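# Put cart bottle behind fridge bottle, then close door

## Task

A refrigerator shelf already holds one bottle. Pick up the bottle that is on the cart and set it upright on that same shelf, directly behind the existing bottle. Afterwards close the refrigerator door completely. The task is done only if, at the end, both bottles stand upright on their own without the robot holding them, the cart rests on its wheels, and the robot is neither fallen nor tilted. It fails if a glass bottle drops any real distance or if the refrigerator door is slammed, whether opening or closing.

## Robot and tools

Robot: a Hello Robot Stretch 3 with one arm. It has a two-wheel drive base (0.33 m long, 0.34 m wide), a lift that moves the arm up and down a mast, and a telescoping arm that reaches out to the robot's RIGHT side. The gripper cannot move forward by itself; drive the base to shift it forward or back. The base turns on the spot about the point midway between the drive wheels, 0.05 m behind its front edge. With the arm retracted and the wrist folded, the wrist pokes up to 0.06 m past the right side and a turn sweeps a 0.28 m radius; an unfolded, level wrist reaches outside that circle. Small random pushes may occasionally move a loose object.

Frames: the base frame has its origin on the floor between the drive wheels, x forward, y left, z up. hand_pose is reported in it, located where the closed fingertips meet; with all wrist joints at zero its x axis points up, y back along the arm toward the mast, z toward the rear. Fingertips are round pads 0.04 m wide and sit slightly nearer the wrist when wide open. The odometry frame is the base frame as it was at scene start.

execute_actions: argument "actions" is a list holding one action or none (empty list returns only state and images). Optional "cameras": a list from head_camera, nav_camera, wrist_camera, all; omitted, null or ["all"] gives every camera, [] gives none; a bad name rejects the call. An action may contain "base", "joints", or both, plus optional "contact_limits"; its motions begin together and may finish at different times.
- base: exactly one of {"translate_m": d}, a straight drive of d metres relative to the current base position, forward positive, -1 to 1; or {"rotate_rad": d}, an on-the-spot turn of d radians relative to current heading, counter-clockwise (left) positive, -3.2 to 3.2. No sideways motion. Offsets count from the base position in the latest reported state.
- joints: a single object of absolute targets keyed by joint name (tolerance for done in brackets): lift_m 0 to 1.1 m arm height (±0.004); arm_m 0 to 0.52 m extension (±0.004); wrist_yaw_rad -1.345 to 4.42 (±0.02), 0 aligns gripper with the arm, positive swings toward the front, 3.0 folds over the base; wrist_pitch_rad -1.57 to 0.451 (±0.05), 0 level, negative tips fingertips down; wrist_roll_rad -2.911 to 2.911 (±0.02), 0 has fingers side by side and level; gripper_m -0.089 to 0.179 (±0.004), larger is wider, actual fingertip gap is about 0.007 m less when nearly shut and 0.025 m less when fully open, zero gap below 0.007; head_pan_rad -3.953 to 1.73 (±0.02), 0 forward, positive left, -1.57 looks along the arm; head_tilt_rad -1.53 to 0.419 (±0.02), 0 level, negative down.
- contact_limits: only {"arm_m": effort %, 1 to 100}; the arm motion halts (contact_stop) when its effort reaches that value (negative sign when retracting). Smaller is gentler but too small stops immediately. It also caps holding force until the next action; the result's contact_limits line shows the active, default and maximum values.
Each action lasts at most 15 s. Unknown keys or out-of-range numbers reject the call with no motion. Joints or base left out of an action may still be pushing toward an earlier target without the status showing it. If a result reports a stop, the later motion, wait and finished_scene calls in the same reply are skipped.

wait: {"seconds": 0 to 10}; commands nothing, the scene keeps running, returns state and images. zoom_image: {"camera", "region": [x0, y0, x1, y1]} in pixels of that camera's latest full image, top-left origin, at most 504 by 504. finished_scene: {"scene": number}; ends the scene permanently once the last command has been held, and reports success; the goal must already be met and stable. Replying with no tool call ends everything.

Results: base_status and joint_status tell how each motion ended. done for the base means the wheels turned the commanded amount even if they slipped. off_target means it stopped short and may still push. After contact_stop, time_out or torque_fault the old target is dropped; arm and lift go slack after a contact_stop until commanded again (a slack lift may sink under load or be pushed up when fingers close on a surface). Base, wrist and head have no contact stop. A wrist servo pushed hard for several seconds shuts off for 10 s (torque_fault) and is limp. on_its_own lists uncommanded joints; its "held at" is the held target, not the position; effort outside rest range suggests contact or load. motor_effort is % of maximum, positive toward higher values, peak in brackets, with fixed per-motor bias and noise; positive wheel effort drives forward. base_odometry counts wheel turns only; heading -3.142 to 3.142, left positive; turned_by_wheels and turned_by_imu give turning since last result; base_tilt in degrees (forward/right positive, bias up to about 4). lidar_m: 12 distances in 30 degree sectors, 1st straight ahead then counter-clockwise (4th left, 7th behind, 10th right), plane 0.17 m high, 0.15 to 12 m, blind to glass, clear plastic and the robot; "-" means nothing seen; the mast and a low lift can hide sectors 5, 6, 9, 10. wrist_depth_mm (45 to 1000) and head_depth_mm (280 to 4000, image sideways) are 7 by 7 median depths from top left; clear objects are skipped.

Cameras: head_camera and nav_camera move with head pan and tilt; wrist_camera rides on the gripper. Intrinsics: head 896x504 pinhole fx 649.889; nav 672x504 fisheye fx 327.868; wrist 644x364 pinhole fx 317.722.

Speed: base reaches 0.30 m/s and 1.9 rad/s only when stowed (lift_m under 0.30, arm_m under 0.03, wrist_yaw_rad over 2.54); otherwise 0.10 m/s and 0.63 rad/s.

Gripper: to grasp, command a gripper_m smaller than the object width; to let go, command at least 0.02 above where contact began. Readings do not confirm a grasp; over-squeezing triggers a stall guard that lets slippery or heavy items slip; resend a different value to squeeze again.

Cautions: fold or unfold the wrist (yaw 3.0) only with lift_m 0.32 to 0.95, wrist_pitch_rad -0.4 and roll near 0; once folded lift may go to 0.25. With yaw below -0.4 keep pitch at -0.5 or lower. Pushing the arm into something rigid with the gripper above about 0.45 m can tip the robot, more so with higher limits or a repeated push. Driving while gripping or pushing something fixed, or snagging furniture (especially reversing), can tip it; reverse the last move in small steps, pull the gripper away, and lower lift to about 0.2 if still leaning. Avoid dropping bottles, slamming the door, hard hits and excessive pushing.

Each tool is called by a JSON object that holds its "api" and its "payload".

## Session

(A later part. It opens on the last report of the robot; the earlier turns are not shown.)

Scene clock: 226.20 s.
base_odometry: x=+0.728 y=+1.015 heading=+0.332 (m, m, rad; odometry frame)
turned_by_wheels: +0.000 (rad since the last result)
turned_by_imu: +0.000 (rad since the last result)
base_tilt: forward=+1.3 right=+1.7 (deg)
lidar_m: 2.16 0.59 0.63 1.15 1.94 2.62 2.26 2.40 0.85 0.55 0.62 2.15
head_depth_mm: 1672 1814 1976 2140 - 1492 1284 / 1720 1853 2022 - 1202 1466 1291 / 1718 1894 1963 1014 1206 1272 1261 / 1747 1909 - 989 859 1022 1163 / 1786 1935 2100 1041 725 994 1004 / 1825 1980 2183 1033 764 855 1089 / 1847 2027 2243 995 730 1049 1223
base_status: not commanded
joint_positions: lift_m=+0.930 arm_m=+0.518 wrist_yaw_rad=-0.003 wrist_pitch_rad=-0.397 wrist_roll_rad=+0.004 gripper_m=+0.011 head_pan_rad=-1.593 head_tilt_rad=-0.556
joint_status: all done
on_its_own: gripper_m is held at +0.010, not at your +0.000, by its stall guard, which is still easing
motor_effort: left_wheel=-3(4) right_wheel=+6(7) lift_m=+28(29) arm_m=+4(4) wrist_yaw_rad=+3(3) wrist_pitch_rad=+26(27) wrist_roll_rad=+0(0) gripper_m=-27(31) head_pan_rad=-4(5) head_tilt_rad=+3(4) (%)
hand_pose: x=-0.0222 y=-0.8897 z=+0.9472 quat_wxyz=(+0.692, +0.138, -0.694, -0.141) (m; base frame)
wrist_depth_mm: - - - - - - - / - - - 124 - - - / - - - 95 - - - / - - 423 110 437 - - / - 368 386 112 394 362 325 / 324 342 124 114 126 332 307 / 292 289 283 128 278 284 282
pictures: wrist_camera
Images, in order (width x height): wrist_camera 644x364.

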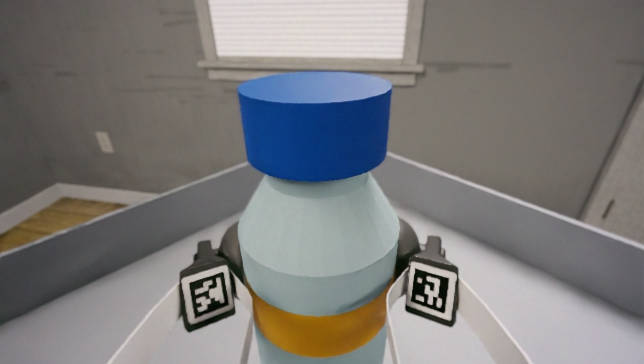

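{"api": "execute_actions", "payload": {"actions": [{"joints":{"arm_m":0.0,"lift_m":1.0,"gripper_m":0.015}}], "cameras": []}}

{"api": "execute_actions", "payload": {"actions": [{"base":{"rotate_rad":-1.73},"joints":{"head_pan_rad":-3.0,"head_tilt_rad":-0.9}}], "cameras": ["nav_camera"]}}

{"api": "execute_actions", "payload": {"actions": [{"base":{"translate_m":-0.4}}], "cameras": ["nav_camera"]}}

Scene clock: 245.30 s.
base_odometry: x=+0.728 y=+1.015 heading=+0.332 (m, m, rad; odometry frame)
turned_by_wheels: +0.000 (rad since the last result)
turned_by_imu: +0.002 (rad since the last result)
base_tilt: forward=+1.3 right=+1.8 (deg)
lidar_m: 2.15 0.60 0.63 1.15 1.94 2.62 2.26 2.42 0.85 0.54 0.62 2.16
head_depth_mm: 1674 1817 2002 2127 - - - / 1695 1842 2013 1059 - - - / 1722 1889 2055 1040 - - - / 1755 1919 2024 1068 - - - / 1799 1964 2109 1037 812 977 1036 / 1810 1987 2196 1040 763 860 1086 / 1879 2027 2244 995 731 1051 1223
base_status: not commanded
joint_positions: lift_m=+1.000 arm_m=+0.001 wrist_yaw_rad=-0.002 wrist_pitch_rad=-0.397 wrist_roll_rad=+0.004 gripper_m=+0.028 head_pan_rad=-1.593 head_tilt_rad=-0.556
joint_status: gripper_m off_target (ended at +0.028, target +0.015); the others done
joint sent to its limit — the command would take arm_m past its lower limit, so that joint was sent only as far as its limit.
on_its_own: gripper_m is held at +0.027, not at your +0.015, by its stall guard, which is not easing now
motor_effort: left_wheel=-3(4) right_wheel=+5(6) lift_m=+27(28) arm_m=-5(7) wrist_yaw_rad=+1(3) wrist_pitch_rad=+27(27) wrist_roll_rad=+0(0) gripper_m=-20(73) head_pan_rad=-4(5) head_tilt_rad=+2(3) (%)
hand_pose: x=-0.0219 y=-0.3733 z=+1.0170 quat_wxyz=(+0.692, +0.139, -0.694, -0.141) (m; base frame)
wrist_depth_mm: - - - - - - - / - - - 126 - - - / - - 800 97 778 - - / - 650 629 112 709 - - / - 544 412 114 815 - - / - - 124 116 127 - - / - - 609 129 - - -
pictures: none
No camera images: the call's "cameras" was empty. Leave "cameras" out to get every camera's image.

Scene clock: 248.97 s.
base_odometry: x=+0.728 y=+1.015 heading=-1.398 (m, m, rad; odometry frame)
turned_by_wheels: -1.730 (rad since the last result)
turned_by_imu: -1.720 (rad since the last result)
base_tilt: forward=+1.3 right=+1.8 (deg)
lidar_m: 0.58 0.54 2.19 2.16 2.21 0.60 1.14 1.80 2.65 2.27 2.72 2.12
head_depth_mm: 1070 - - - - 1208 1127 / 1121 - - - - 1248 1129 / 1148 1475 - - - 1240 1140 / 1016 1174 1294 - - 1256 1158 / 1544 1769 1968 - - 1261 1144 / 1570 1814 - - - 1264 1122 / 1610 1870 - - - 1262 1115
base_status: done
joint_positions: lift_m=+1.000 arm_m=+0.001 wrist_yaw_rad=-0.001 wrist_pitch_rad=-0.397 wrist_roll_rad=+0.004 gripper_m=+0.028 head_pan_rad=-2.993 head_tilt_rad=-0.889
joint_status: all done
on_its_own: gripper_m is held at +0.027, not at your +0.015, by its stall guard, which is not easing now
motor_effort: left_wheel=+3(8) right_wheel=-4(11) lift_m=+27(28) arm_m=-5(5) wrist_yaw_rad=+1(2) wrist_pitch_rad=+27(27) wrist_roll_rad=+0(0) gripper_m=-20(21) head_pan_rad=-4(57) head_tilt_rad=-5(26) (%)
hand_pose: x=-0.0218 y=-0.3733 z=+1.0170 quat_wxyz=(+0.692, +0.139, -0.694, -0.141) (m; base frame)
wrist_depth_mm: - - - - - - - / - - - 126 - - - / - - - 97 - - - / - - - 111 - - - / - - - 113 - - - / - - 124 115 127 - - / - - - 130 - - -
pictures: nav_camera (sideways: a quarter turn counterclockwise sets it upright)
Images, in order (width x height): nav_camera 672x504.

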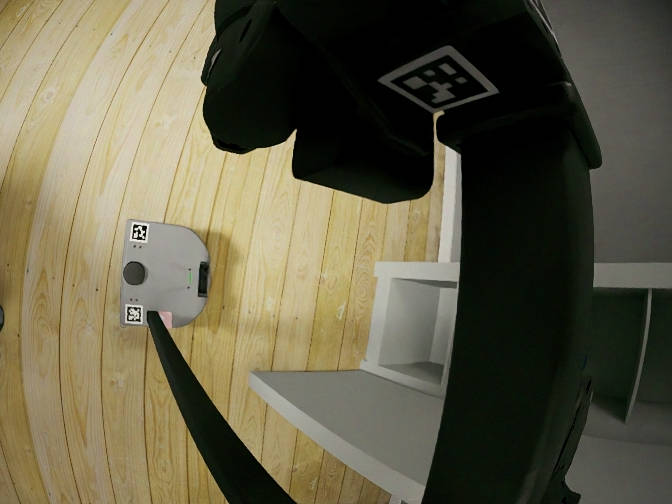

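Scene clock: 254.03 s.
base_odometry: x=+0.659 y=+1.409 heading=-1.398 (m, m, rad; odometry frame)
turned_by_wheels: +0.000 (rad since the last result)
turned_by_imu: +0.002 (rad since the last result)
base_tilt: forward=+1.3 right=+1.6 (deg)
lidar_m: 0.93 1.01 2.23 0.37 0.38 0.56 0.74 1.38 2.04 2.58 2.37 2.52
head_depth_mm: 941 - - - - 1224 1108 / 968 - - - - 1249 1118 / 953 840 - - - 1244 1142 / 651 752 827 - - 1255 1155 / 1125 1324 1498 - - 1255 1134 / 1195 1384 - - - 1268 1117 / 1219 1418 - - - 1259 1117
base_status: done
joint_positions: lift_m=+1.000 arm_m=+0.001 wrist_yaw_rad=-0.001 wrist_pitch_rad=-0.397 wrist_roll_rad=+0.004 gripper_m=+0.028 head_pan_rad=-2.993 head_tilt_rad=-0.889
joint_status: not commanded
on_its_own: gripper_m is held at +0.027, not at your +0.015, by its stall guard, which is not easing now
motor_effort: left_wheel=+3(4) right_wheel=-4(11) lift_m=+28(28) arm_m=-5(5) wrist_yaw_rad=+2(1) wrist_pitch_rad=+27(27) wrist_roll_rad=+0(0) gripper_m=-20(20) head_pan_rad=-4(4) head_tilt_rad=-5(4) (%)
hand_pose: x=-0.0218 y=-0.3733 z=+1.0170 quat_wxyz=(+0.692, +0.139, -0.694, -0.141) (m; base frame)
wrist_depth_mm: - - - - - - - / - - - 126 - - - / - - - 97 - - - / - - - 111 - - - / - - - 113 - - - / - - 123 116 126 - - / - - - 129 - - -
pictures: nav_camera (sideways: a quarter turn counterclockwise sets it upright)
Images, in order (width x height): nav_camera 672x504.

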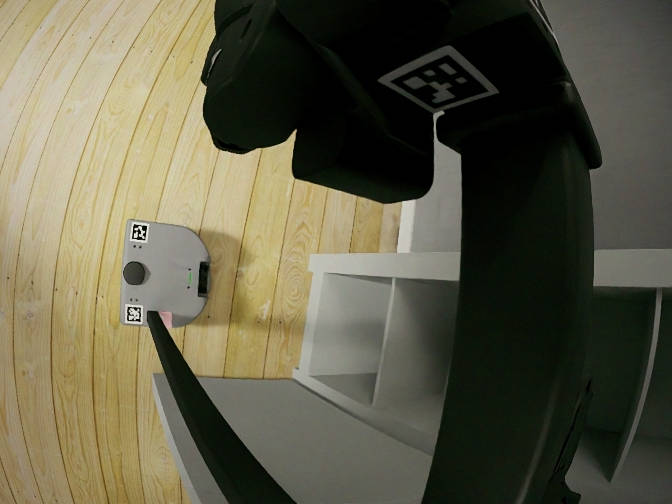

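{"api": "execute_actions", "payload": {"actions": [{"base":{"rotate_rad":-1.59},"joints":{"lift_m":1.02,"wrist_pitch_rad":-0.33,"head_pan_rad":-1.4,"head_tilt_rad":-0.45}}]}}

Scene clock: 264.60 s.
base_odometry: x=+0.659 y=+1.409 heading=-2.988 (m, m, rad; odometry frame)
turned_by_wheels: -1.590 (rad since the last result)
turned_by_imu: -1.580 (rad since the last result)
base_tilt: forward=+1.5 right=+1.8 (deg)
lidar_m: 2.58 2.37 2.53 0.93 0.99 2.24 0.37 0.38 0.55 0.75 1.38 2.00
head_depth_mm: 934 1000 1070 874 - - - / 950 1022 1091 939 - - - / 944 1000 1098 938 1218 1055 1209 / 611 655 708 772 840 928 1044 / 1101 1191 1291 1402 1558 1652 1383 / 1143 1229 1321 1442 1588 1670 1367 / 1162 1258 1364 1486 1631 1708 1382
base_status: done
joint_positions: lift_m=+1.020 arm_m=+0.001 wrist_yaw_rad=-0.001 wrist_pitch_rad=-0.382 wrist_roll_rad=+0.004 gripper_m=+0.028 head_pan_rad=-1.407 head_tilt_rad=-0.458
joint_status: wrist_pitch_rad off_target (ended at -0.382, target -0.330); the others done
on_its_own: gripper_m is held at +0.027, not at your +0.015, by its stall guard, which is not easing now
motor_effort: left_wheel=+2(6) right_wheel=-4(10) lift_m=+28(31) arm_m=-5(5) wrist_yaw_rad=+1(1) wrist_pitch_rad=+29(32) wrist_roll_rad=+0(0) gripper_m=-20(21) head_pan_rad=+4(57) head_tilt_rad=+3(28) (%)
hand_pose: x=-0.0218 y=-0.3752 z=+1.0405 quat_wxyz=(+0.693, +0.134, -0.695, -0.135) (m; base frame)
wrist_depth_mm: 937 950 450 791 795 590 408 / - - 458 126 817 570 434 / - - 504 97 575 547 423 / - - 534 111 919 540 427 / - - 577 113 811 597 421 / - - 123 116 126 625 427 / - - - 129 - 619 426
pictures: head_camera (sideways: a quarter turn clockwise sets it upright), nav_camera (sideways: a quarter turn counterclockwise sets it upright), wrist_camera
Images, in order (width x height): head_camera 896x504, nav_camera 672x504, wrist_camera 644x364.

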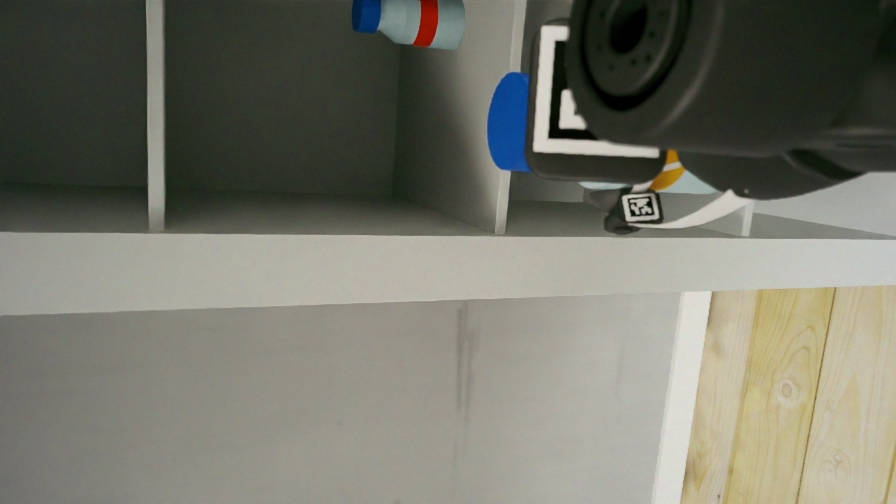

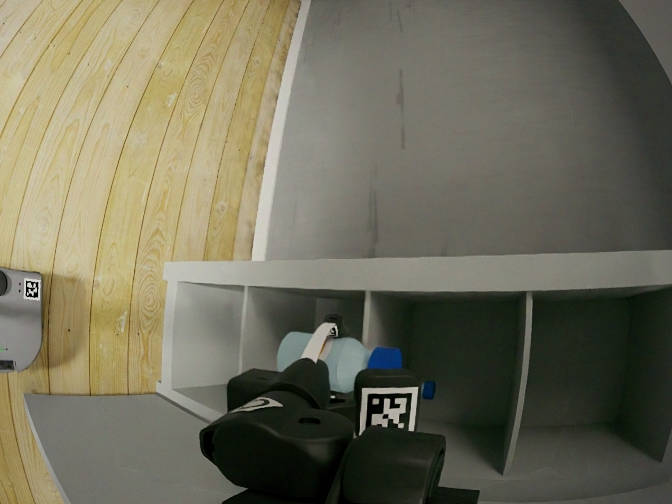

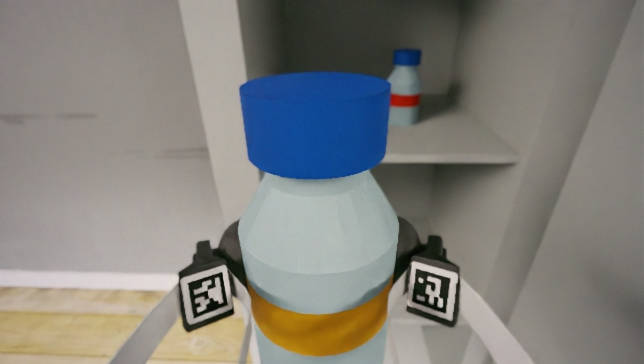

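{"api": "execute_actions", "payload": {"actions": [{"base":{"translate_m":-0.02},"joints":{"lift_m":1.06,"arm_m":0.13,"gripper_m":0.02,"wrist_pitch_rad":-0.3}}]}}

Scene clock: 277.90 s.
base_odometry: x=+0.678 y=+1.412 heading=-2.988 (m, m, rad; odometry frame)
turned_by_wheels: +0.000 (rad since the last result)
turned_by_imu: +0.001 (rad since the last result)
base_tilt: forward=+1.3 right=+1.9 (deg)
lidar_m: 2.60 2.39 2.52 0.93 1.02 2.22 0.35 0.36 0.52 0.75 1.37 1.99
head_depth_mm: 934 993 - - 1246 1034 1214 / 951 1019 - - - 1038 1250 / 956 1024 1101 965 1282 1072 1247 / 626 664 723 785 859 954 1070 / 629 675 1268 1365 1517 1641 1339 / 1138 1227 1329 1448 1584 1685 1379 / 1161 1251 1355 1483 1638 1715 1378
base_status: done
joint_positions: lift_m=+1.060 arm_m=+0.130 wrist_yaw_rad=-0.001 wrist_pitch_rad=-0.353 wrist_roll_rad=+0.004 gripper_m=+0.029 head_pan_rad=-1.407 head_tilt_rad=-0.458
joint_status: wrist_pitch_rad off_target (ended at -0.353, target -0.300); gripper_m off_target (ended at +0.029, target +0.020); the others done
on_its_own: gripper_m is held at +0.029, not at your +0.020, by its stall guard, which is still easing
motor_effort: left_wheel=+3(4) right_wheel=-5(11) lift_m=+28(28) arm_m=+5(6) wrist_yaw_rad=+1(2) wrist_pitch_rad=+30(34) wrist_roll_rad=+0(0) gripper_m=-2(58) head_pan_rad=+4(5) head_tilt_rad=+3(4) (%)
hand_pose: x=-0.0218 y=-0.5068 z=+1.0872 quat_wxyz=(+0.695, +0.124, -0.697, -0.125) (m; base frame)
wrist_depth_mm: 830 322 421 695 673 548 357 / 889 351 372 126 714 561 355 / 993 911 368 97 539 557 358 / - - 399 112 549 504 378 / - - 416 113 443 468 404 / - - 124 116 127 545 430 / - - 520 129 736 519 402
pictures: head_camera (sideways: a quarter turn clockwise sets it upright), nav_camera (sideways: a quarter turn counterclockwise sets it upright), wrist_camera
Images, in order (width x height): head_camera 896x504, nav_camera 672x504, wrist_camera 644x364.

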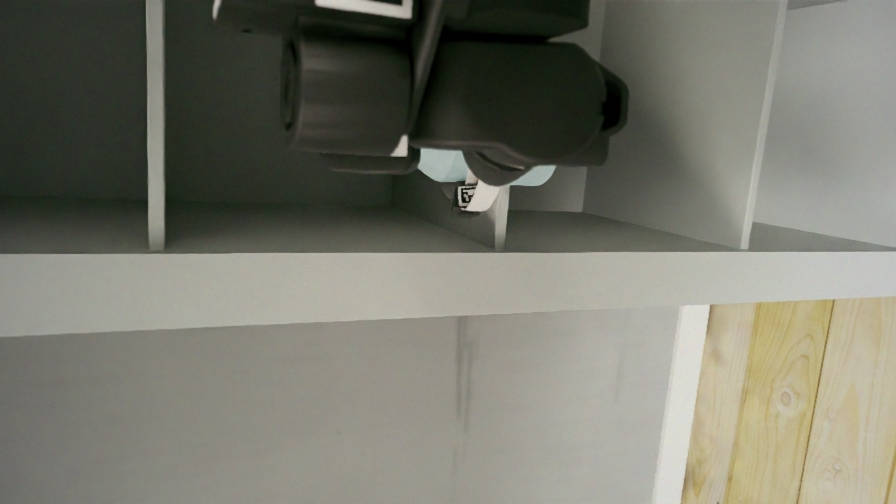

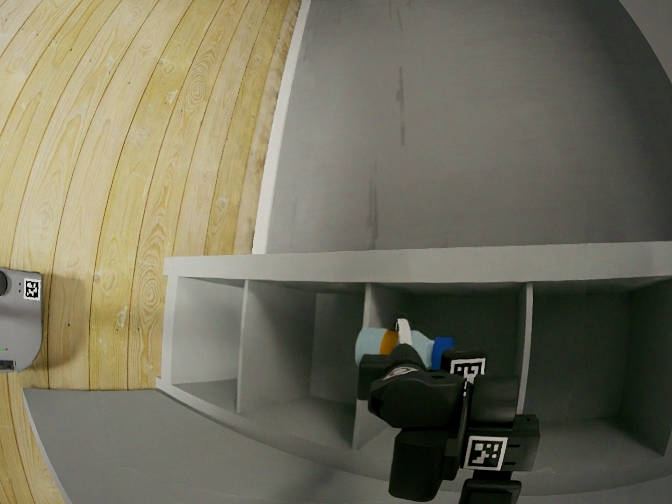

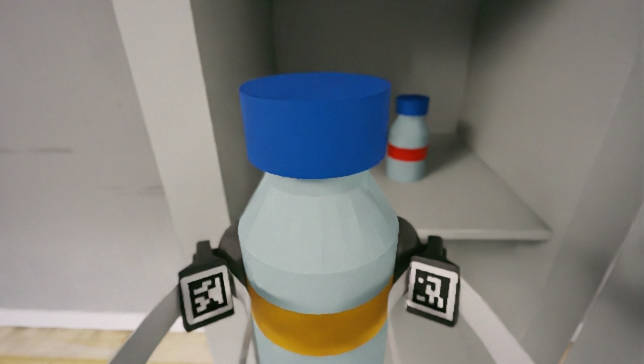

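{"api": "execute_actions", "payload": {"actions": [{"joints":{"lift_m":1.04,"arm_m":0.33,"gripper_m":0.024}}]}}

Scene clock: 298.30 s.
base_odometry: x=+0.678 y=+1.412 heading=-2.988 (m, m, rad; odometry frame)
turned_by_wheels: +0.000 (rad since the last result)
turned_by_imu: +0.001 (rad since the last result)
base_tilt: forward=+1.3 right=+1.8 (deg)
lidar_m: 2.60 2.39 2.53 0.93 1.01 2.22 0.35 0.36 0.52 0.75 1.37 1.99
head_depth_mm: 934 993 - 879 1241 1036 1208 / 950 1019 - 827 1253 1037 1244 / 959 1025 1101 832 1282 1070 1243 / 625 665 721 787 861 953 1073 / 629 675 1267 1380 1508 1650 1336 / 1140 1228 1330 1442 1579 1686 1381 / 1161 1251 1358 1481 1634 1706 1379
base_status: not commanded
joint_positions: lift_m=+1.040 arm_m=+0.330 wrist_yaw_rad=-0.001 wrist_pitch_rad=-0.352 wrist_roll_rad=+0.004 gripper_m=+0.028 head_pan_rad=-1.407 head_tilt_rad=-0.458
joint_status: all done
motor_effort: left_wheel=+2(3) right_wheel=-4(4) lift_m=+22(25) arm_m=+5(7) wrist_yaw_rad=+1(1) wrist_pitch_rad=+30(30) wrist_roll_rad=+0(0) gripper_m=-20(51) head_pan_rad=+4(5) head_tilt_rad=+4(4) (%)
hand_pose: x=-0.0218 y=-0.7068 z=+1.0677 quat_wxyz=(+0.695, +0.123, -0.697, -0.125) (m; base frame)
wrist_depth_mm: 151 206 375 513 511 494 376 / 155 206 341 126 540 530 379 / 164 206 308 97 580 505 375 / 176 207 308 111 375 469 377 / 194 206 284 113 361 381 361 / 220 217 124 116 126 320 320 / - 240 275 129 260 270 267
pictures: head_camera (sideways: a quarter turn clockwise sets it upright), nav_camera (sideways: a quarter turn counterclockwise sets it upright), wrist_camera
Images, in order (width x height): head_camera 896x504, nav_camera 672x504, wrist_camera 644x364.

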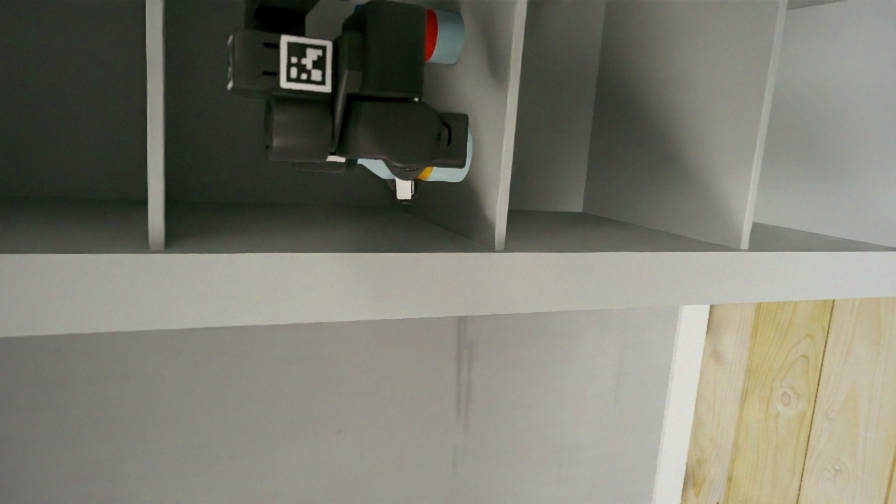

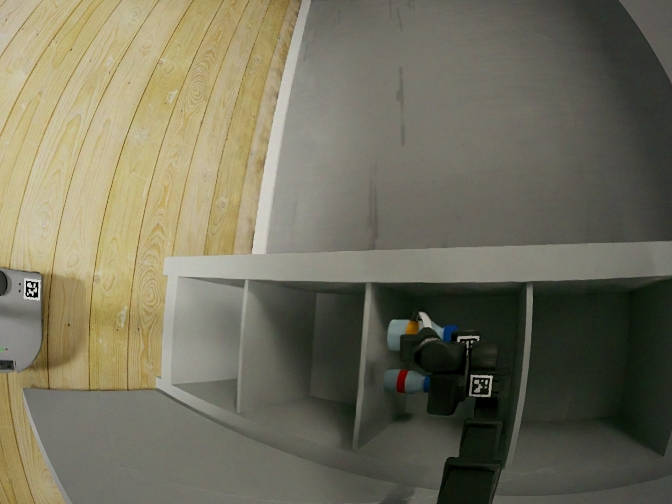

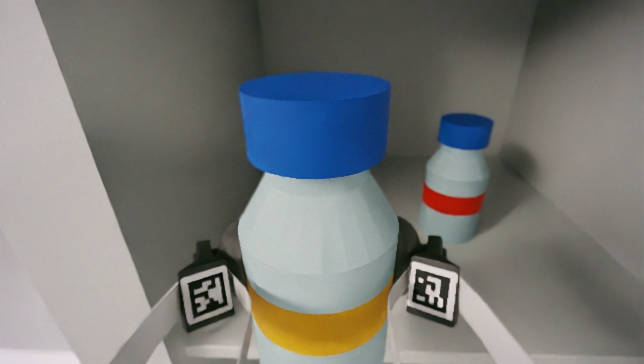

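{"api": "execute_actions", "payload": {"actions": [{"joints":{"arm_m":0.518}}], "cameras": ["head_camera","wrist_camera"]}}

{"api": "execute_actions", "payload": {"actions": [{"joints":{"lift_m":1.005}}], "cameras": ["head_camera","wrist_camera"]}}

Scene clock: 308.57 s.
base_odometry: x=+0.678 y=+1.412 heading=-2.988 (m, m, rad; odometry frame)
turned_by_wheels: +0.000 (rad since the last result)
turned_by_imu: +0.001 (rad since the last result)
base_tilt: forward=+1.2 right=+1.8 (deg)
lidar_m: 2.60 2.39 2.53 0.93 1.01 2.21 0.35 0.36 0.52 0.75 1.37 1.99
head_depth_mm: 929 988 1063 873 1244 1036 1211 / 953 1008 - 940 1256 1037 1246 / 957 1025 1107 881 1291 1073 1252 / 623 664 719 786 861 953 1068 / 628 678 1272 1371 1515 1642 1336 / 1138 1220 1327 1448 1581 1678 1366 / 1158 1250 1355 1485 1637 1710 1374
base_status: not commanded
joint_positions: lift_m=+1.040 arm_m=+0.518 wrist_yaw_rad=-0.001 wrist_pitch_rad=-0.352 wrist_roll_rad=+0.004 gripper_m=+0.028 head_pan_rad=-1.407 head_tilt_rad=-0.458
joint_status: all done
motor_effort: left_wheel=+3(2) right_wheel=-4(4) lift_m=+22(21) arm_m=+5(4) wrist_yaw_rad=+2(1) wrist_pitch_rad=+30(30) wrist_roll_rad=+0(0) gripper_m=-20(21) head_pan_rad=+5(4) head_tilt_rad=+4(4) (%)
hand_pose: x=-0.0218 y=-0.8948 z=+1.0677 quat_wxyz=(+0.695, +0.123, -0.697, -0.125) (m; base frame)
wrist_depth_mm: 138 182 339 354 346 346 337 / 139 184 304 126 370 368 357 / 138 184 274 97 403 395 385 / 139 185 274 111 430 433 377 / 139 184 251 113 391 391 173 / 139 180 124 116 126 227 180 / 139 172 258 129 262 212 185
pictures: head_camera (sideways: a quarter turn clockwise sets it upright), wrist_camera
Images, in order (width x height): head_camera 896x504, wrist_camera 644x364.

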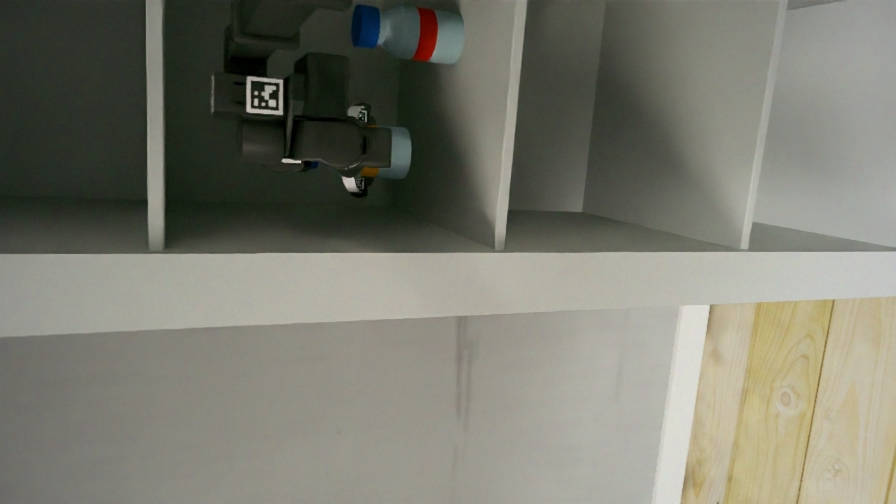

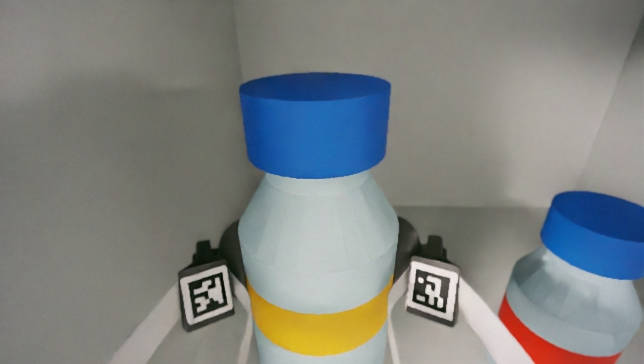

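Scene clock: 309.70 s.
base_odometry: x=+0.678 y=+1.412 heading=-2.988 (m, m, rad; odometry frame)
turned_by_wheels: +0.000 (rad since the last result)
turned_by_imu: +0.000 (rad since the last result)
base_tilt: forward=+1.3 right=+1.8 (deg)
lidar_m: 2.60 2.38 2.53 0.93 1.01 2.22 0.35 0.36 0.52 0.75 1.37 1.99
head_depth_mm: 934 994 - 870 1241 1036 1212 / 951 1017 - 876 1254 1032 1249 / 961 1025 1090 880 1287 1072 1240 / 623 664 722 783 864 949 1064 / 626 675 1263 1371 1510 1640 1347 / 1142 1219 1326 1439 1586 1688 1379 / 1161 1244 1355 1474 1632 1680 1376
base_status: not commanded
joint_positions: lift_m=+1.005 arm_m=+0.518 wrist_yaw_rad=-0.001 wrist_pitch_rad=-0.352 wrist_roll_rad=+0.004 gripper_m=+0.028 head_pan_rad=-1.407 head_tilt_rad=-0.458
joint_status: all done
motor_effort: left_wheel=+3(2) right_wheel=-4(4) lift_m=+21(22) arm_m=+5(5) wrist_yaw_rad=+2(1) wrist_pitch_rad=+29(30) wrist_roll_rad=+0(0) gripper_m=-20(20) head_pan_rad=+4(4) head_tilt_rad=+3(4) (%)
hand_pose: x=-0.0218 y=-0.8949 z=+1.0328 quat_wxyz=(+0.695, +0.123, -0.697, -0.125) (m; base frame)
wrist_depth_mm: 138 185 339 353 350 342 339 / 138 185 301 126 372 370 362 / 139 184 274 97 403 399 373 / 139 185 273 111 425 417 162 / 138 185 251 113 335 322 168 / 139 179 124 116 127 226 169 / 139 174 229 129 227 211 184
pictures: head_camera (sideways: a quarter turn clockwise sets it upright), wrist_camera
Images, in order (width x height): head_camera 896x504, wrist_camera 644x364.

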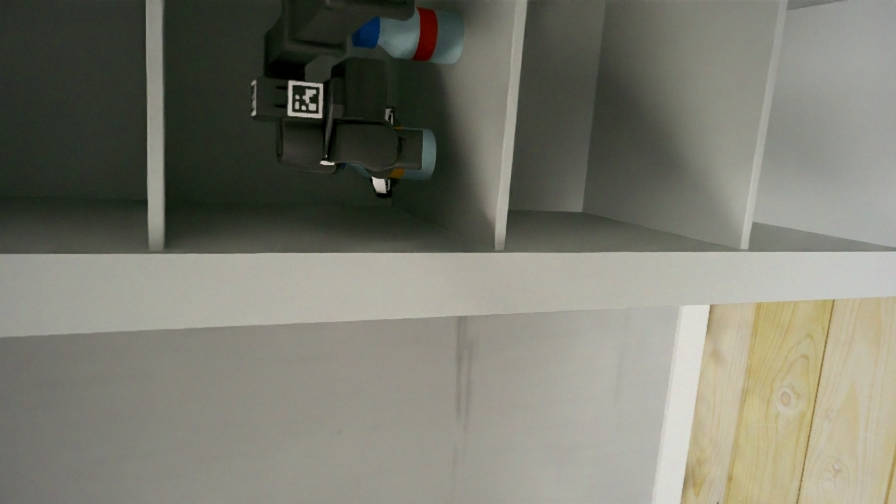

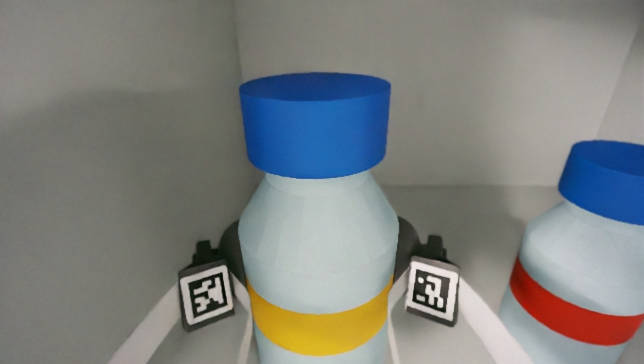

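{"api": "execute_actions", "payload": {"actions": [{"joints":{"lift_m":0.972}}], "cameras": []}}

{"api": "execute_actions", "payload": {"actions": [{"joints":{"lift_m":0.962}}], "cameras": ["wrist_camera"]}}

Scene clock: 316.07 s.
base_odometry: x=+0.678 y=+1.412 heading=-2.988 (m, m, rad; odometry frame)
turned_by_wheels: +0.000 (rad since the last result)
turned_by_imu: +0.001 (rad since the last result)
base_tilt: forward=+1.4 right=+1.9 (deg)
lidar_m: 2.60 2.39 2.53 0.93 1.01 2.21 0.35 0.36 0.52 0.75 1.37 1.99
head_depth_mm: 935 993 1051 860 1242 1035 1210 / 950 1013 1065 876 1253 1039 1244 / 958 1028 1095 879 1285 1071 1244 / 625 663 721 785 860 954 1066 / 627 674 1271 1374 1520 1638 1340 / 1134 1222 1332 1437 1592 1687 1373 / 1165 1255 1366 1487 1633 1715 1374
base_status: not commanded
joint_positions: lift_m=+0.972 arm_m=+0.518 wrist_yaw_rad=-0.001 wrist_pitch_rad=-0.352 wrist_roll_rad=+0.004 gripper_m=+0.028 head_pan_rad=-1.407 head_tilt_rad=-0.458
joint_status: all done
motor_effort: left_wheel=+2(2) right_wheel=-4(4) lift_m=+22(22) arm_m=+5(5) wrist_yaw_rad=+2(1) wrist_pitch_rad=+29(29) wrist_roll_rad=+0(0) gripper_m=-20(20) head_pan_rad=+5(5) head_tilt_rad=+3(4) (%)
hand_pose: x=-0.0218 y=-0.8949 z=+0.9998 quat_wxyz=(+0.695, +0.123, -0.697, -0.125) (m; base frame)
wrist_depth_mm: 138 184 337 356 351 347 342 / 139 184 302 126 368 371 356 / 139 184 272 97 399 395 156 / 138 185 277 111 378 371 161 / 139 184 249 113 279 273 158 / 138 179 125 116 126 217 168 / 138 173 192 129 192 196 182
pictures: none
No camera images: the call's "cameras" was empty. Leave "cameras" out to get every camera's image.

Scene clock: 316.80 s.
base_odometry: x=+0.678 y=+1.412 heading=-2.988 (m, m, rad; odometry frame)
turned_by_wheels: +0.000 (rad since the last result)
turned_by_imu: +0.000 (rad since the last result)
base_tilt: forward=+1.3 right=+1.7 (deg)
lidar_m: 2.59 2.39 2.53 0.93 1.02 2.21 0.35 0.36 0.52 0.75 1.37 1.99
head_depth_mm: 932 996 1053 863 1239 1034 1217 / 949 1013 1069 853 1253 1038 1242 / 958 1024 1094 880 1289 1077 1240 / 625 665 723 788 859 955 1071 / 628 675 1264 1368 1518 1650 1337 / 1142 1232 1328 1450 1580 1688 1379 / 1158 1260 1362 1485 1633 1718 1370
base_status: not commanded
joint_positions: lift_m=+0.962 arm_m=+0.518 wrist_yaw_rad=-0.001 wrist_pitch_rad=-0.352 wrist_roll_rad=+0.004 gripper_m=+0.028 head_pan_rad=-1.407 head_tilt_rad=-0.458
joint_status: all done
motor_effort: left_wheel=+2(3) right_wheel=-4(4) lift_m=+22(22) arm_m=+5(5) wrist_yaw_rad=+2(1) wrist_pitch_rad=+29(29) wrist_roll_rad=+0(0) gripper_m=-20(20) head_pan_rad=+4(5) head_tilt_rad=+4(4) (%)
hand_pose: x=-0.0218 y=-0.8949 z=+0.9899 quat_wxyz=(+0.695, +0.123, -0.697, -0.125) (m; base frame)
wrist_depth_mm: 139 183 344 354 347 346 341 / 138 183 305 126 372 371 352 / 138 184 275 97 400 398 162 / 139 185 275 112 352 348 156 / 139 184 250 113 267 259 159 / 138 178 123 116 126 208 168 / 138 174 182 129 180 184 177
pictures: wrist_camera
Images, in order (width x height): wrist_camera 644x364.

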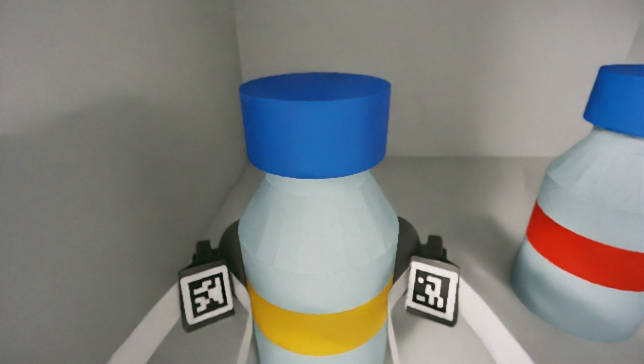

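{"api": "execute_actions", "payload": {"actions": [{"joints":{"lift_m":0.95}}], "cameras": []}}

{"api": "execute_actions", "payload": {"actions": [{"joints":{"lift_m":0.942}}], "cameras": ["wrist_camera"]}}

Scene clock: 321.20 s.
base_odometry: x=+0.678 y=+1.412 heading=-2.988 (m, m, rad; odometry frame)
turned_by_wheels: +0.000 (rad since the last result)
turned_by_imu: +0.001 (rad since the last result)
base_tilt: forward=+1.3 right=+1.9 (deg)
lidar_m: 2.59 2.38 2.53 0.93 1.01 2.22 0.35 0.36 0.52 0.75 1.37 1.99
head_depth_mm: 936 993 1053 877 1238 1038 1214 / 951 1015 1080 831 1254 1034 1246 / 960 1028 1097 879 1281 1068 1246 / 625 664 724 783 861 961 1061 / 630 676 1268 1375 1528 1643 1348 / 1140 1230 1327 1441 1595 1677 1373 / 1162 1251 1354 1471 1639 1709 1375
base_status: not commanded
joint_positions: lift_m=+0.950 arm_m=+0.518 wrist_yaw_rad=-0.001 wrist_pitch_rad=-0.323 wrist_roll_rad=+0.004 gripper_m=+0.028 head_pan_rad=-1.407 head_tilt_rad=-0.458
joint_status: all done
motor_effort: left_wheel=+2(2) right_wheel=-4(4) lift_m=+18(19) arm_m=+5(5) wrist_yaw_rad=+1(1) wrist_pitch_rad=+13(29) wrist_roll_rad=+0(0) gripper_m=-20(20) head_pan_rad=+5(4) head_tilt_rad=+4(4) (%)
hand_pose: x=-0.0218 y=-0.8980 z=+0.9847 quat_wxyz=(+0.697, +0.113, -0.699, -0.115) (m; base frame)
wrist_depth_mm: 138 184 339 352 352 347 338 / 138 183 303 126 369 366 355 / 138 184 275 99 397 390 163 / 138 185 275 113 359 360 154 / 139 185 146 113 262 257 157 / 139 178 124 116 128 208 165 / 139 172 178 128 176 180 173
pictures: none
No camera images: the call's "cameras" was empty. Leave "cameras" out to get every camera's image.

Scene clock: 321.90 s.
base_odometry: x=+0.678 y=+1.412 heading=-2.988 (m, m, rad; odometry frame)
turned_by_wheels: +0.000 (rad since the last result)
turned_by_imu: +0.000 (rad since the last result)
base_tilt: forward=+1.2 right=+1.7 (deg)
lidar_m: 2.60 2.39 2.53 0.93 1.01 2.21 0.35 0.36 0.52 0.75 1.37 1.99
head_depth_mm: 938 998 1052 881 1239 1037 1209 / 948 1013 1078 831 1255 1040 1241 / 957 1028 1103 880 1284 1075 1244 / 625 665 725 782 862 952 1065 / 629 676 1267 1375 1521 1636 1335 / 1141 1218 1340 1443 1573 1676 1385 / 1163 1252 1369 1478 1628 1714 1380
base_status: not commanded
joint_positions: lift_m=+0.942 arm_m=+0.518 wrist_yaw_rad=-0.001 wrist_pitch_rad=-0.296 wrist_roll_rad=+0.004 gripper_m=+0.028 head_pan_rad=-1.407 head_tilt_rad=-0.458
joint_status: all done
motor_effort: left_wheel=+3(3) right_wheel=-4(4) lift_m=+16(18) arm_m=+5(5) wrist_yaw_rad=+2(1) wrist_pitch_rad=-2(13) wrist_roll_rad=+0(0) gripper_m=-20(20) head_pan_rad=+4(4) head_tilt_rad=+4(4) (%)
hand_pose: x=-0.0218 y=-0.9007 z=+0.9833 quat_wxyz=(+0.698, +0.104, -0.700, -0.105) (m; base frame)
wrist_depth_mm: 138 182 337 356 354 349 342 / 138 184 272 124 368 363 354 / 138 185 272 101 396 393 161 / 138 184 302 115 368 370 154 / 138 184 139 113 269 272 156 / 138 178 125 116 127 210 163 / 138 172 178 127 176 180 169
pictures: wrist_camera
Images, in order (width x height): wrist_camera 644x364.

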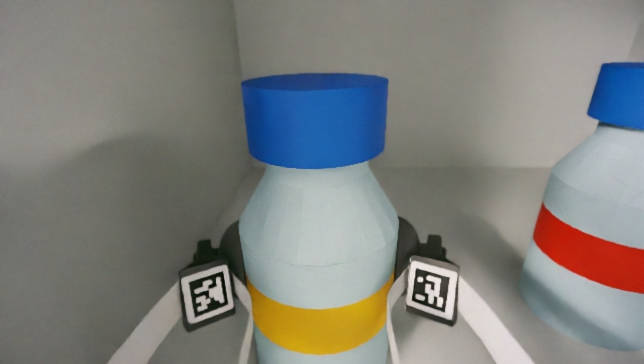

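{"api": "execute_actions", "payload": {"actions": [{"joints":{"gripper_m":0.105,"lift_m":0.95}}], "cameras": ["wrist_camera"]}}

{"api": "execute_actions", "payload": {"actions": [{"joints":{"arm_m":0.2,"lift_m":0.96}}], "cameras": ["wrist_camera"]}}

{"api": "execute_actions", "payload": {"actions": [{"joints":{"wrist_yaw_rad":-0.39,"head_pan_rad":-1.7,"head_tilt_rad":-0.5},"base":{"translate_m":-0.05}}]}}

Scene clock: 330.67 s.
base_odometry: x=+0.678 y=+1.412 heading=-2.988 (m, m, rad; odometry frame)
turned_by_wheels: +0.000 (rad since the last result)
turned_by_imu: +0.001 (rad since the last result)
base_tilt: forward=+1.4 right=+1.8 (deg)
lidar_m: 2.59 2.38 2.53 0.93 1.01 2.22 0.35 0.36 0.52 0.75 1.37 1.99
head_depth_mm: 931 999 1055 878 1241 1039 1215 / 947 1015 1074 827 1257 1032 1249 / 958 1026 1101 880 1282 1068 1245 / 624 665 722 783 861 953 1067 / 629 674 1264 1380 1520 1653 1347 / 1139 1227 1323 1446 1585 1674 1382 / 1167 1249 1355 1495 1621 1698 1374
base_status: not commanded
joint_positions: lift_m=+0.950 arm_m=+0.518 wrist_yaw_rad=-0.001 wrist_pitch_rad=-0.316 wrist_roll_rad=+0.004 gripper_m=+0.105 head_pan_rad=-1.407 head_tilt_rad=-0.458
joint_status: all done
motor_effort: left_wheel=+2(2) right_wheel=-4(4) lift_m=+25(25) arm_m=+4(5) wrist_yaw_rad=+2(1) wrist_pitch_rad=+9(10) wrist_roll_rad=+0(0) gripper_m=+0(79) head_pan_rad=+4(4) head_tilt_rad=+4(3) (%)
hand_pose: x=-0.0218 y=-0.8988 z=+0.9861 quat_wxyz=(+0.697, +0.111, -0.699, -0.112) (m; base frame)
wrist_depth_mm: 138 184 343 353 348 344 343 / 138 183 304 135 371 370 355 / 138 184 271 101 391 387 161 / 138 185 273 116 366 365 156 / 138 184 139 115 263 272 156 / 139 163 207 118 204 196 165 / 139 173 179 131 178 179 172
pictures: wrist_camera
Images, in order (width x height): wrist_camera 644x364.

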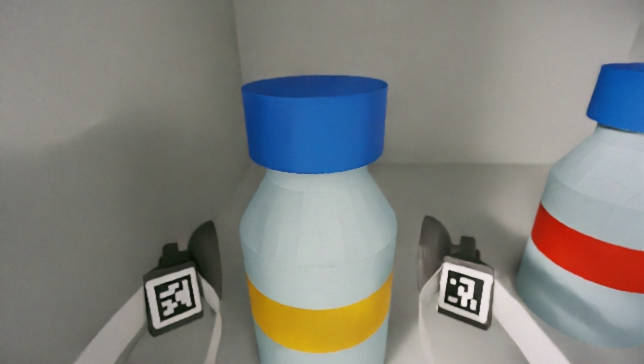

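Scene clock: 334.23 s.
base_odometry: x=+0.678 y=+1.412 heading=-2.988 (m, m, rad; odometry frame)
turned_by_wheels: +0.000 (rad since the last result)
turned_by_imu: +0.001 (rad since the last result)
base_tilt: forward=+1.2 right=+1.7 (deg)
lidar_m: 2.60 2.38 2.52 0.93 1.01 2.22 0.35 0.36 0.52 0.75 1.37 1.99
head_depth_mm: 932 995 1059 867 - 999 1205 / 950 1019 1084 999 - 1001 1243 / 958 1022 1097 879 1275 1036 1244 / 624 663 722 783 860 954 1062 / 629 676 1272 1379 1515 1643 1346 / 1141 1230 1325 1441 1586 1682 1385 / 1161 1252 1359 1473 1631 1720 1375
base_status: not commanded
joint_positions: lift_m=+0.960 arm_m=+0.200 wrist_yaw_rad=-0.001 wrist_pitch_rad=-0.316 wrist_roll_rad=+0.004 gripper_m=+0.105 head_pan_rad=-1.407 head_tilt_rad=-0.458
joint_status: all done
motor_effort: left_wheel=+2(3) right_wheel=-4(4) lift_m=+26(27) arm_m=-5(5) wrist_yaw_rad=+1(1) wrist_pitch_rad=+9(9) wrist_roll_rad=+0(0) gripper_m=+0(0) head_pan_rad=+4(5) head_tilt_rad=+4(3) (%)
hand_pose: x=-0.0218 y=-0.5814 z=+0.9960 quat_wxyz=(+0.697, +0.111, -0.699, -0.112) (m; base frame)
wrist_depth_mm: 743 258 402 640 619 553 364 / 807 275 408 648 648 555 365 / 872 295 415 432 485 524 362 / 951 325 366 401 394 387 347 / - - 404 803 808 523 349 / - - 465 779 802 484 365 / - - 447 650 666 605 387
pictures: wrist_camera
Images, in order (width x height): wrist_camera 644x364.

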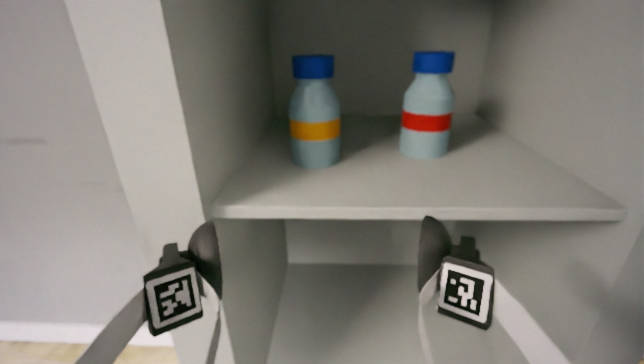

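Scene clock: 336.63 s.
base_odometry: x=+0.728 y=+1.419 heading=-2.987 (m, m, rad; odometry frame)
turned_by_wheels: +0.000 (rad since the last result)
turned_by_imu: +0.001 (rad since the last result)
base_tilt: forward=+1.4 right=+1.8 (deg)
lidar_m: 2.64 2.44 2.53 0.92 1.07 2.16 0.30 0.30 0.44 0.76 0.77 1.98
head_depth_mm: 606 646 679 683 - - 748 / 729 750 769 777 - 956 1021 / 954 1038 1110 - 1146 1070 1181 / 951 1036 1111 - - 1068 1212 / 945 1030 1114 978 - 1068 1207 / 937 1016 1085 865 1189 1029 1154 / 867 846 817 780 830 901 1067
base_status: done
joint_positions: lift_m=+0.960 arm_m=+0.200 wrist_yaw_rad=-0.387 wrist_pitch_rad=-0.316 wrist_roll_rad=+0.004 gripper_m=+0.105 head_pan_rad=-1.693 head_tilt_rad=-0.493
joint_status: all done
motor_effort: left_wheel=+2(4) right_wheel=-4(11) lift_m=+25(26) arm_m=-5(5) wrist_yaw_rad=-2(2) wrist_pitch_rad=+9(9) wrist_roll_rad=+0(0) gripper_m=+1(0) head_pan_rad=-5(34) head_tilt_rad=-3(7) (%)
hand_pose: x=-0.1107 y=-0.5638 z=+0.9960 quat_wxyz=(+0.663, -0.025, -0.708, -0.244) (m; base frame)
wrist_depth_mm: 517 563 614 567 326 278 213 / 436 597 639 593 341 282 217 / 419 389 506 551 360 293 224 / 383 381 401 400 379 300 227 / 311 319 774 732 415 310 234 / 420 594 803 750 464 297 240 / 397 623 661 656 485 348 243
pictures: head_camera (sideways: a quarter turn clockwise sets it upright), nav_camera (sideways: a quarter turn counterclockwise sets it upright), wrist_camera
Images, in order (width x height): head_camera 896x504, nav_camera 672x504, wrist_camera 644x364.

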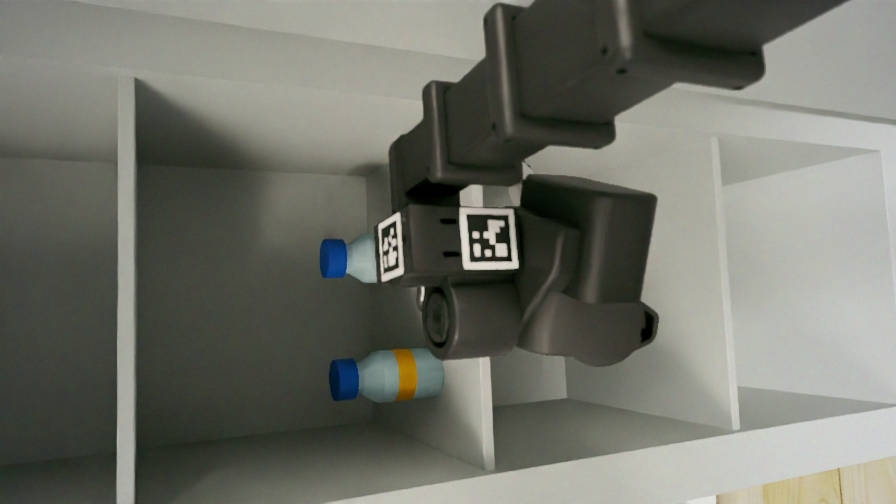

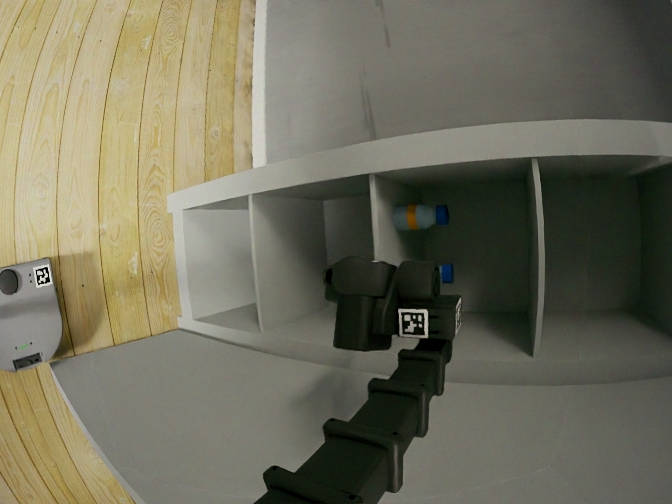

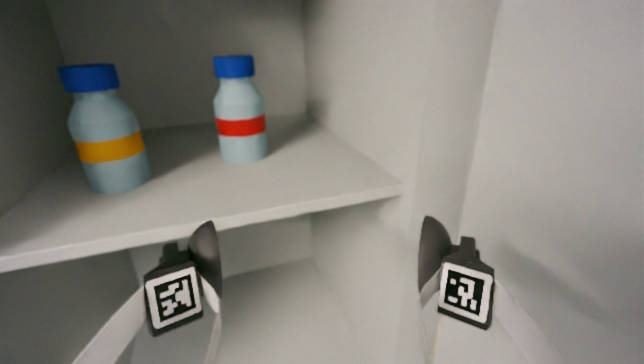

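{"api": "execute_actions", "payload": {"actions": [{"joints":{"arm_m":0.45,"wrist_pitch_rad":-0.25,"lift_m":0.94,"gripper_m":0.12}}], "cameras": ["wrist_camera","head_camera"]}}

Scene clock: 349.43 s.
base_odometry: x=+0.728 y=+1.419 heading=-2.987 (m, m, rad; odometry frame)
turned_by_wheels: +0.000 (rad since the last result)
turned_by_imu: +0.001 (rad since the last result)
base_tilt: forward=+1.3 right=+1.7 (deg)
lidar_m: 2.65 2.42 2.53 0.92 1.07 2.16 0.30 0.31 0.44 0.75 0.77 1.99
head_depth_mm: 608 645 679 685 - - 775 / 727 750 767 779 - 983 1021 / 949 1035 1096 - 1238 1080 1174 / 955 1042 1100 864 1292 1072 1209 / 948 1033 1092 1026 1291 1071 1210 / 941 1022 1086 862 1185 1034 1151 / 867 846 816 781 828 905 1069
base_status: not commanded
joint_positions: lift_m=+0.940 arm_m=+0.450 wrist_yaw_rad=-0.388 wrist_pitch_rad=-0.270 wrist_roll_rad=+0.004 gripper_m=+0.120 head_pan_rad=-1.693 head_tilt_rad=-0.494
joint_status: all done
motor_effort: left_wheel=+2(2) right_wheel=-4(4) lift_m=+20(21) arm_m=+5(6) wrist_yaw_rad=-1(2) wrist_pitch_rad=+12(14) wrist_roll_rad=+0(0) gripper_m=+0(64) head_pan_rad=-4(5) head_tilt_rad=-2(2) (%)
hand_pose: x=-0.1125 y=-0.8172 z=+0.9873 quat_wxyz=(+0.668, -0.042, -0.707, -0.229) (m; base frame)
wrist_depth_mm: 353 370 407 439 352 248 191 / 361 394 430 451 369 255 196 / 383 409 441 225 385 262 200 / 166 415 377 226 368 269 204 / 159 294 293 242 290 267 209 / 163 189 228 226 224 231 205 / 165 181 189 186 185 176 183
pictures: head_camera (sideways: a quarter turn clockwise sets it upright), wrist_camera
Images, in order (width x height): head_camera 896x504, wrist_camera 644x364.

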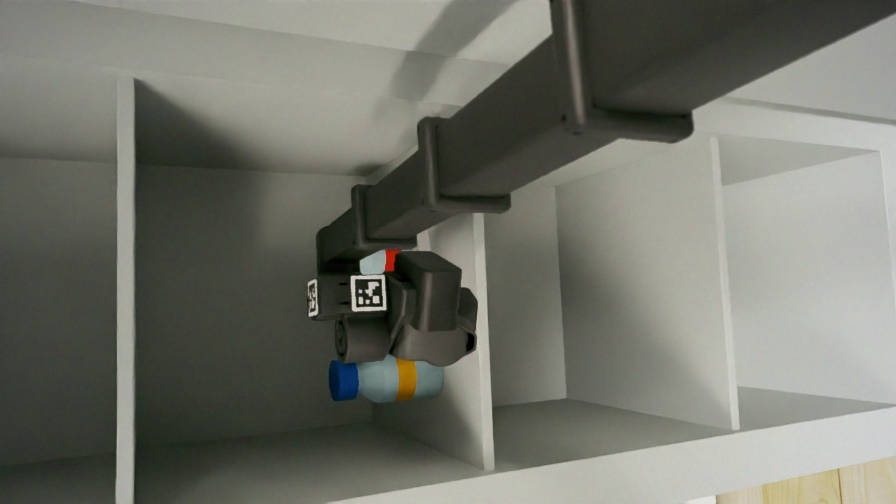

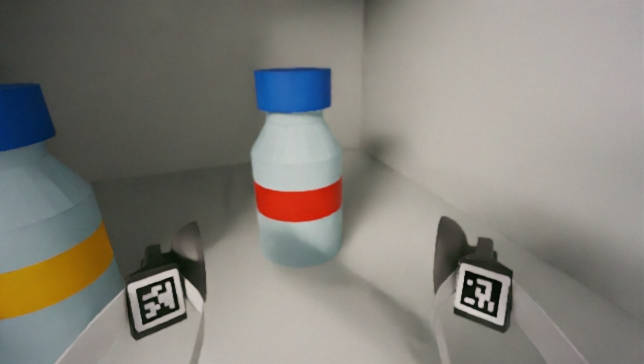

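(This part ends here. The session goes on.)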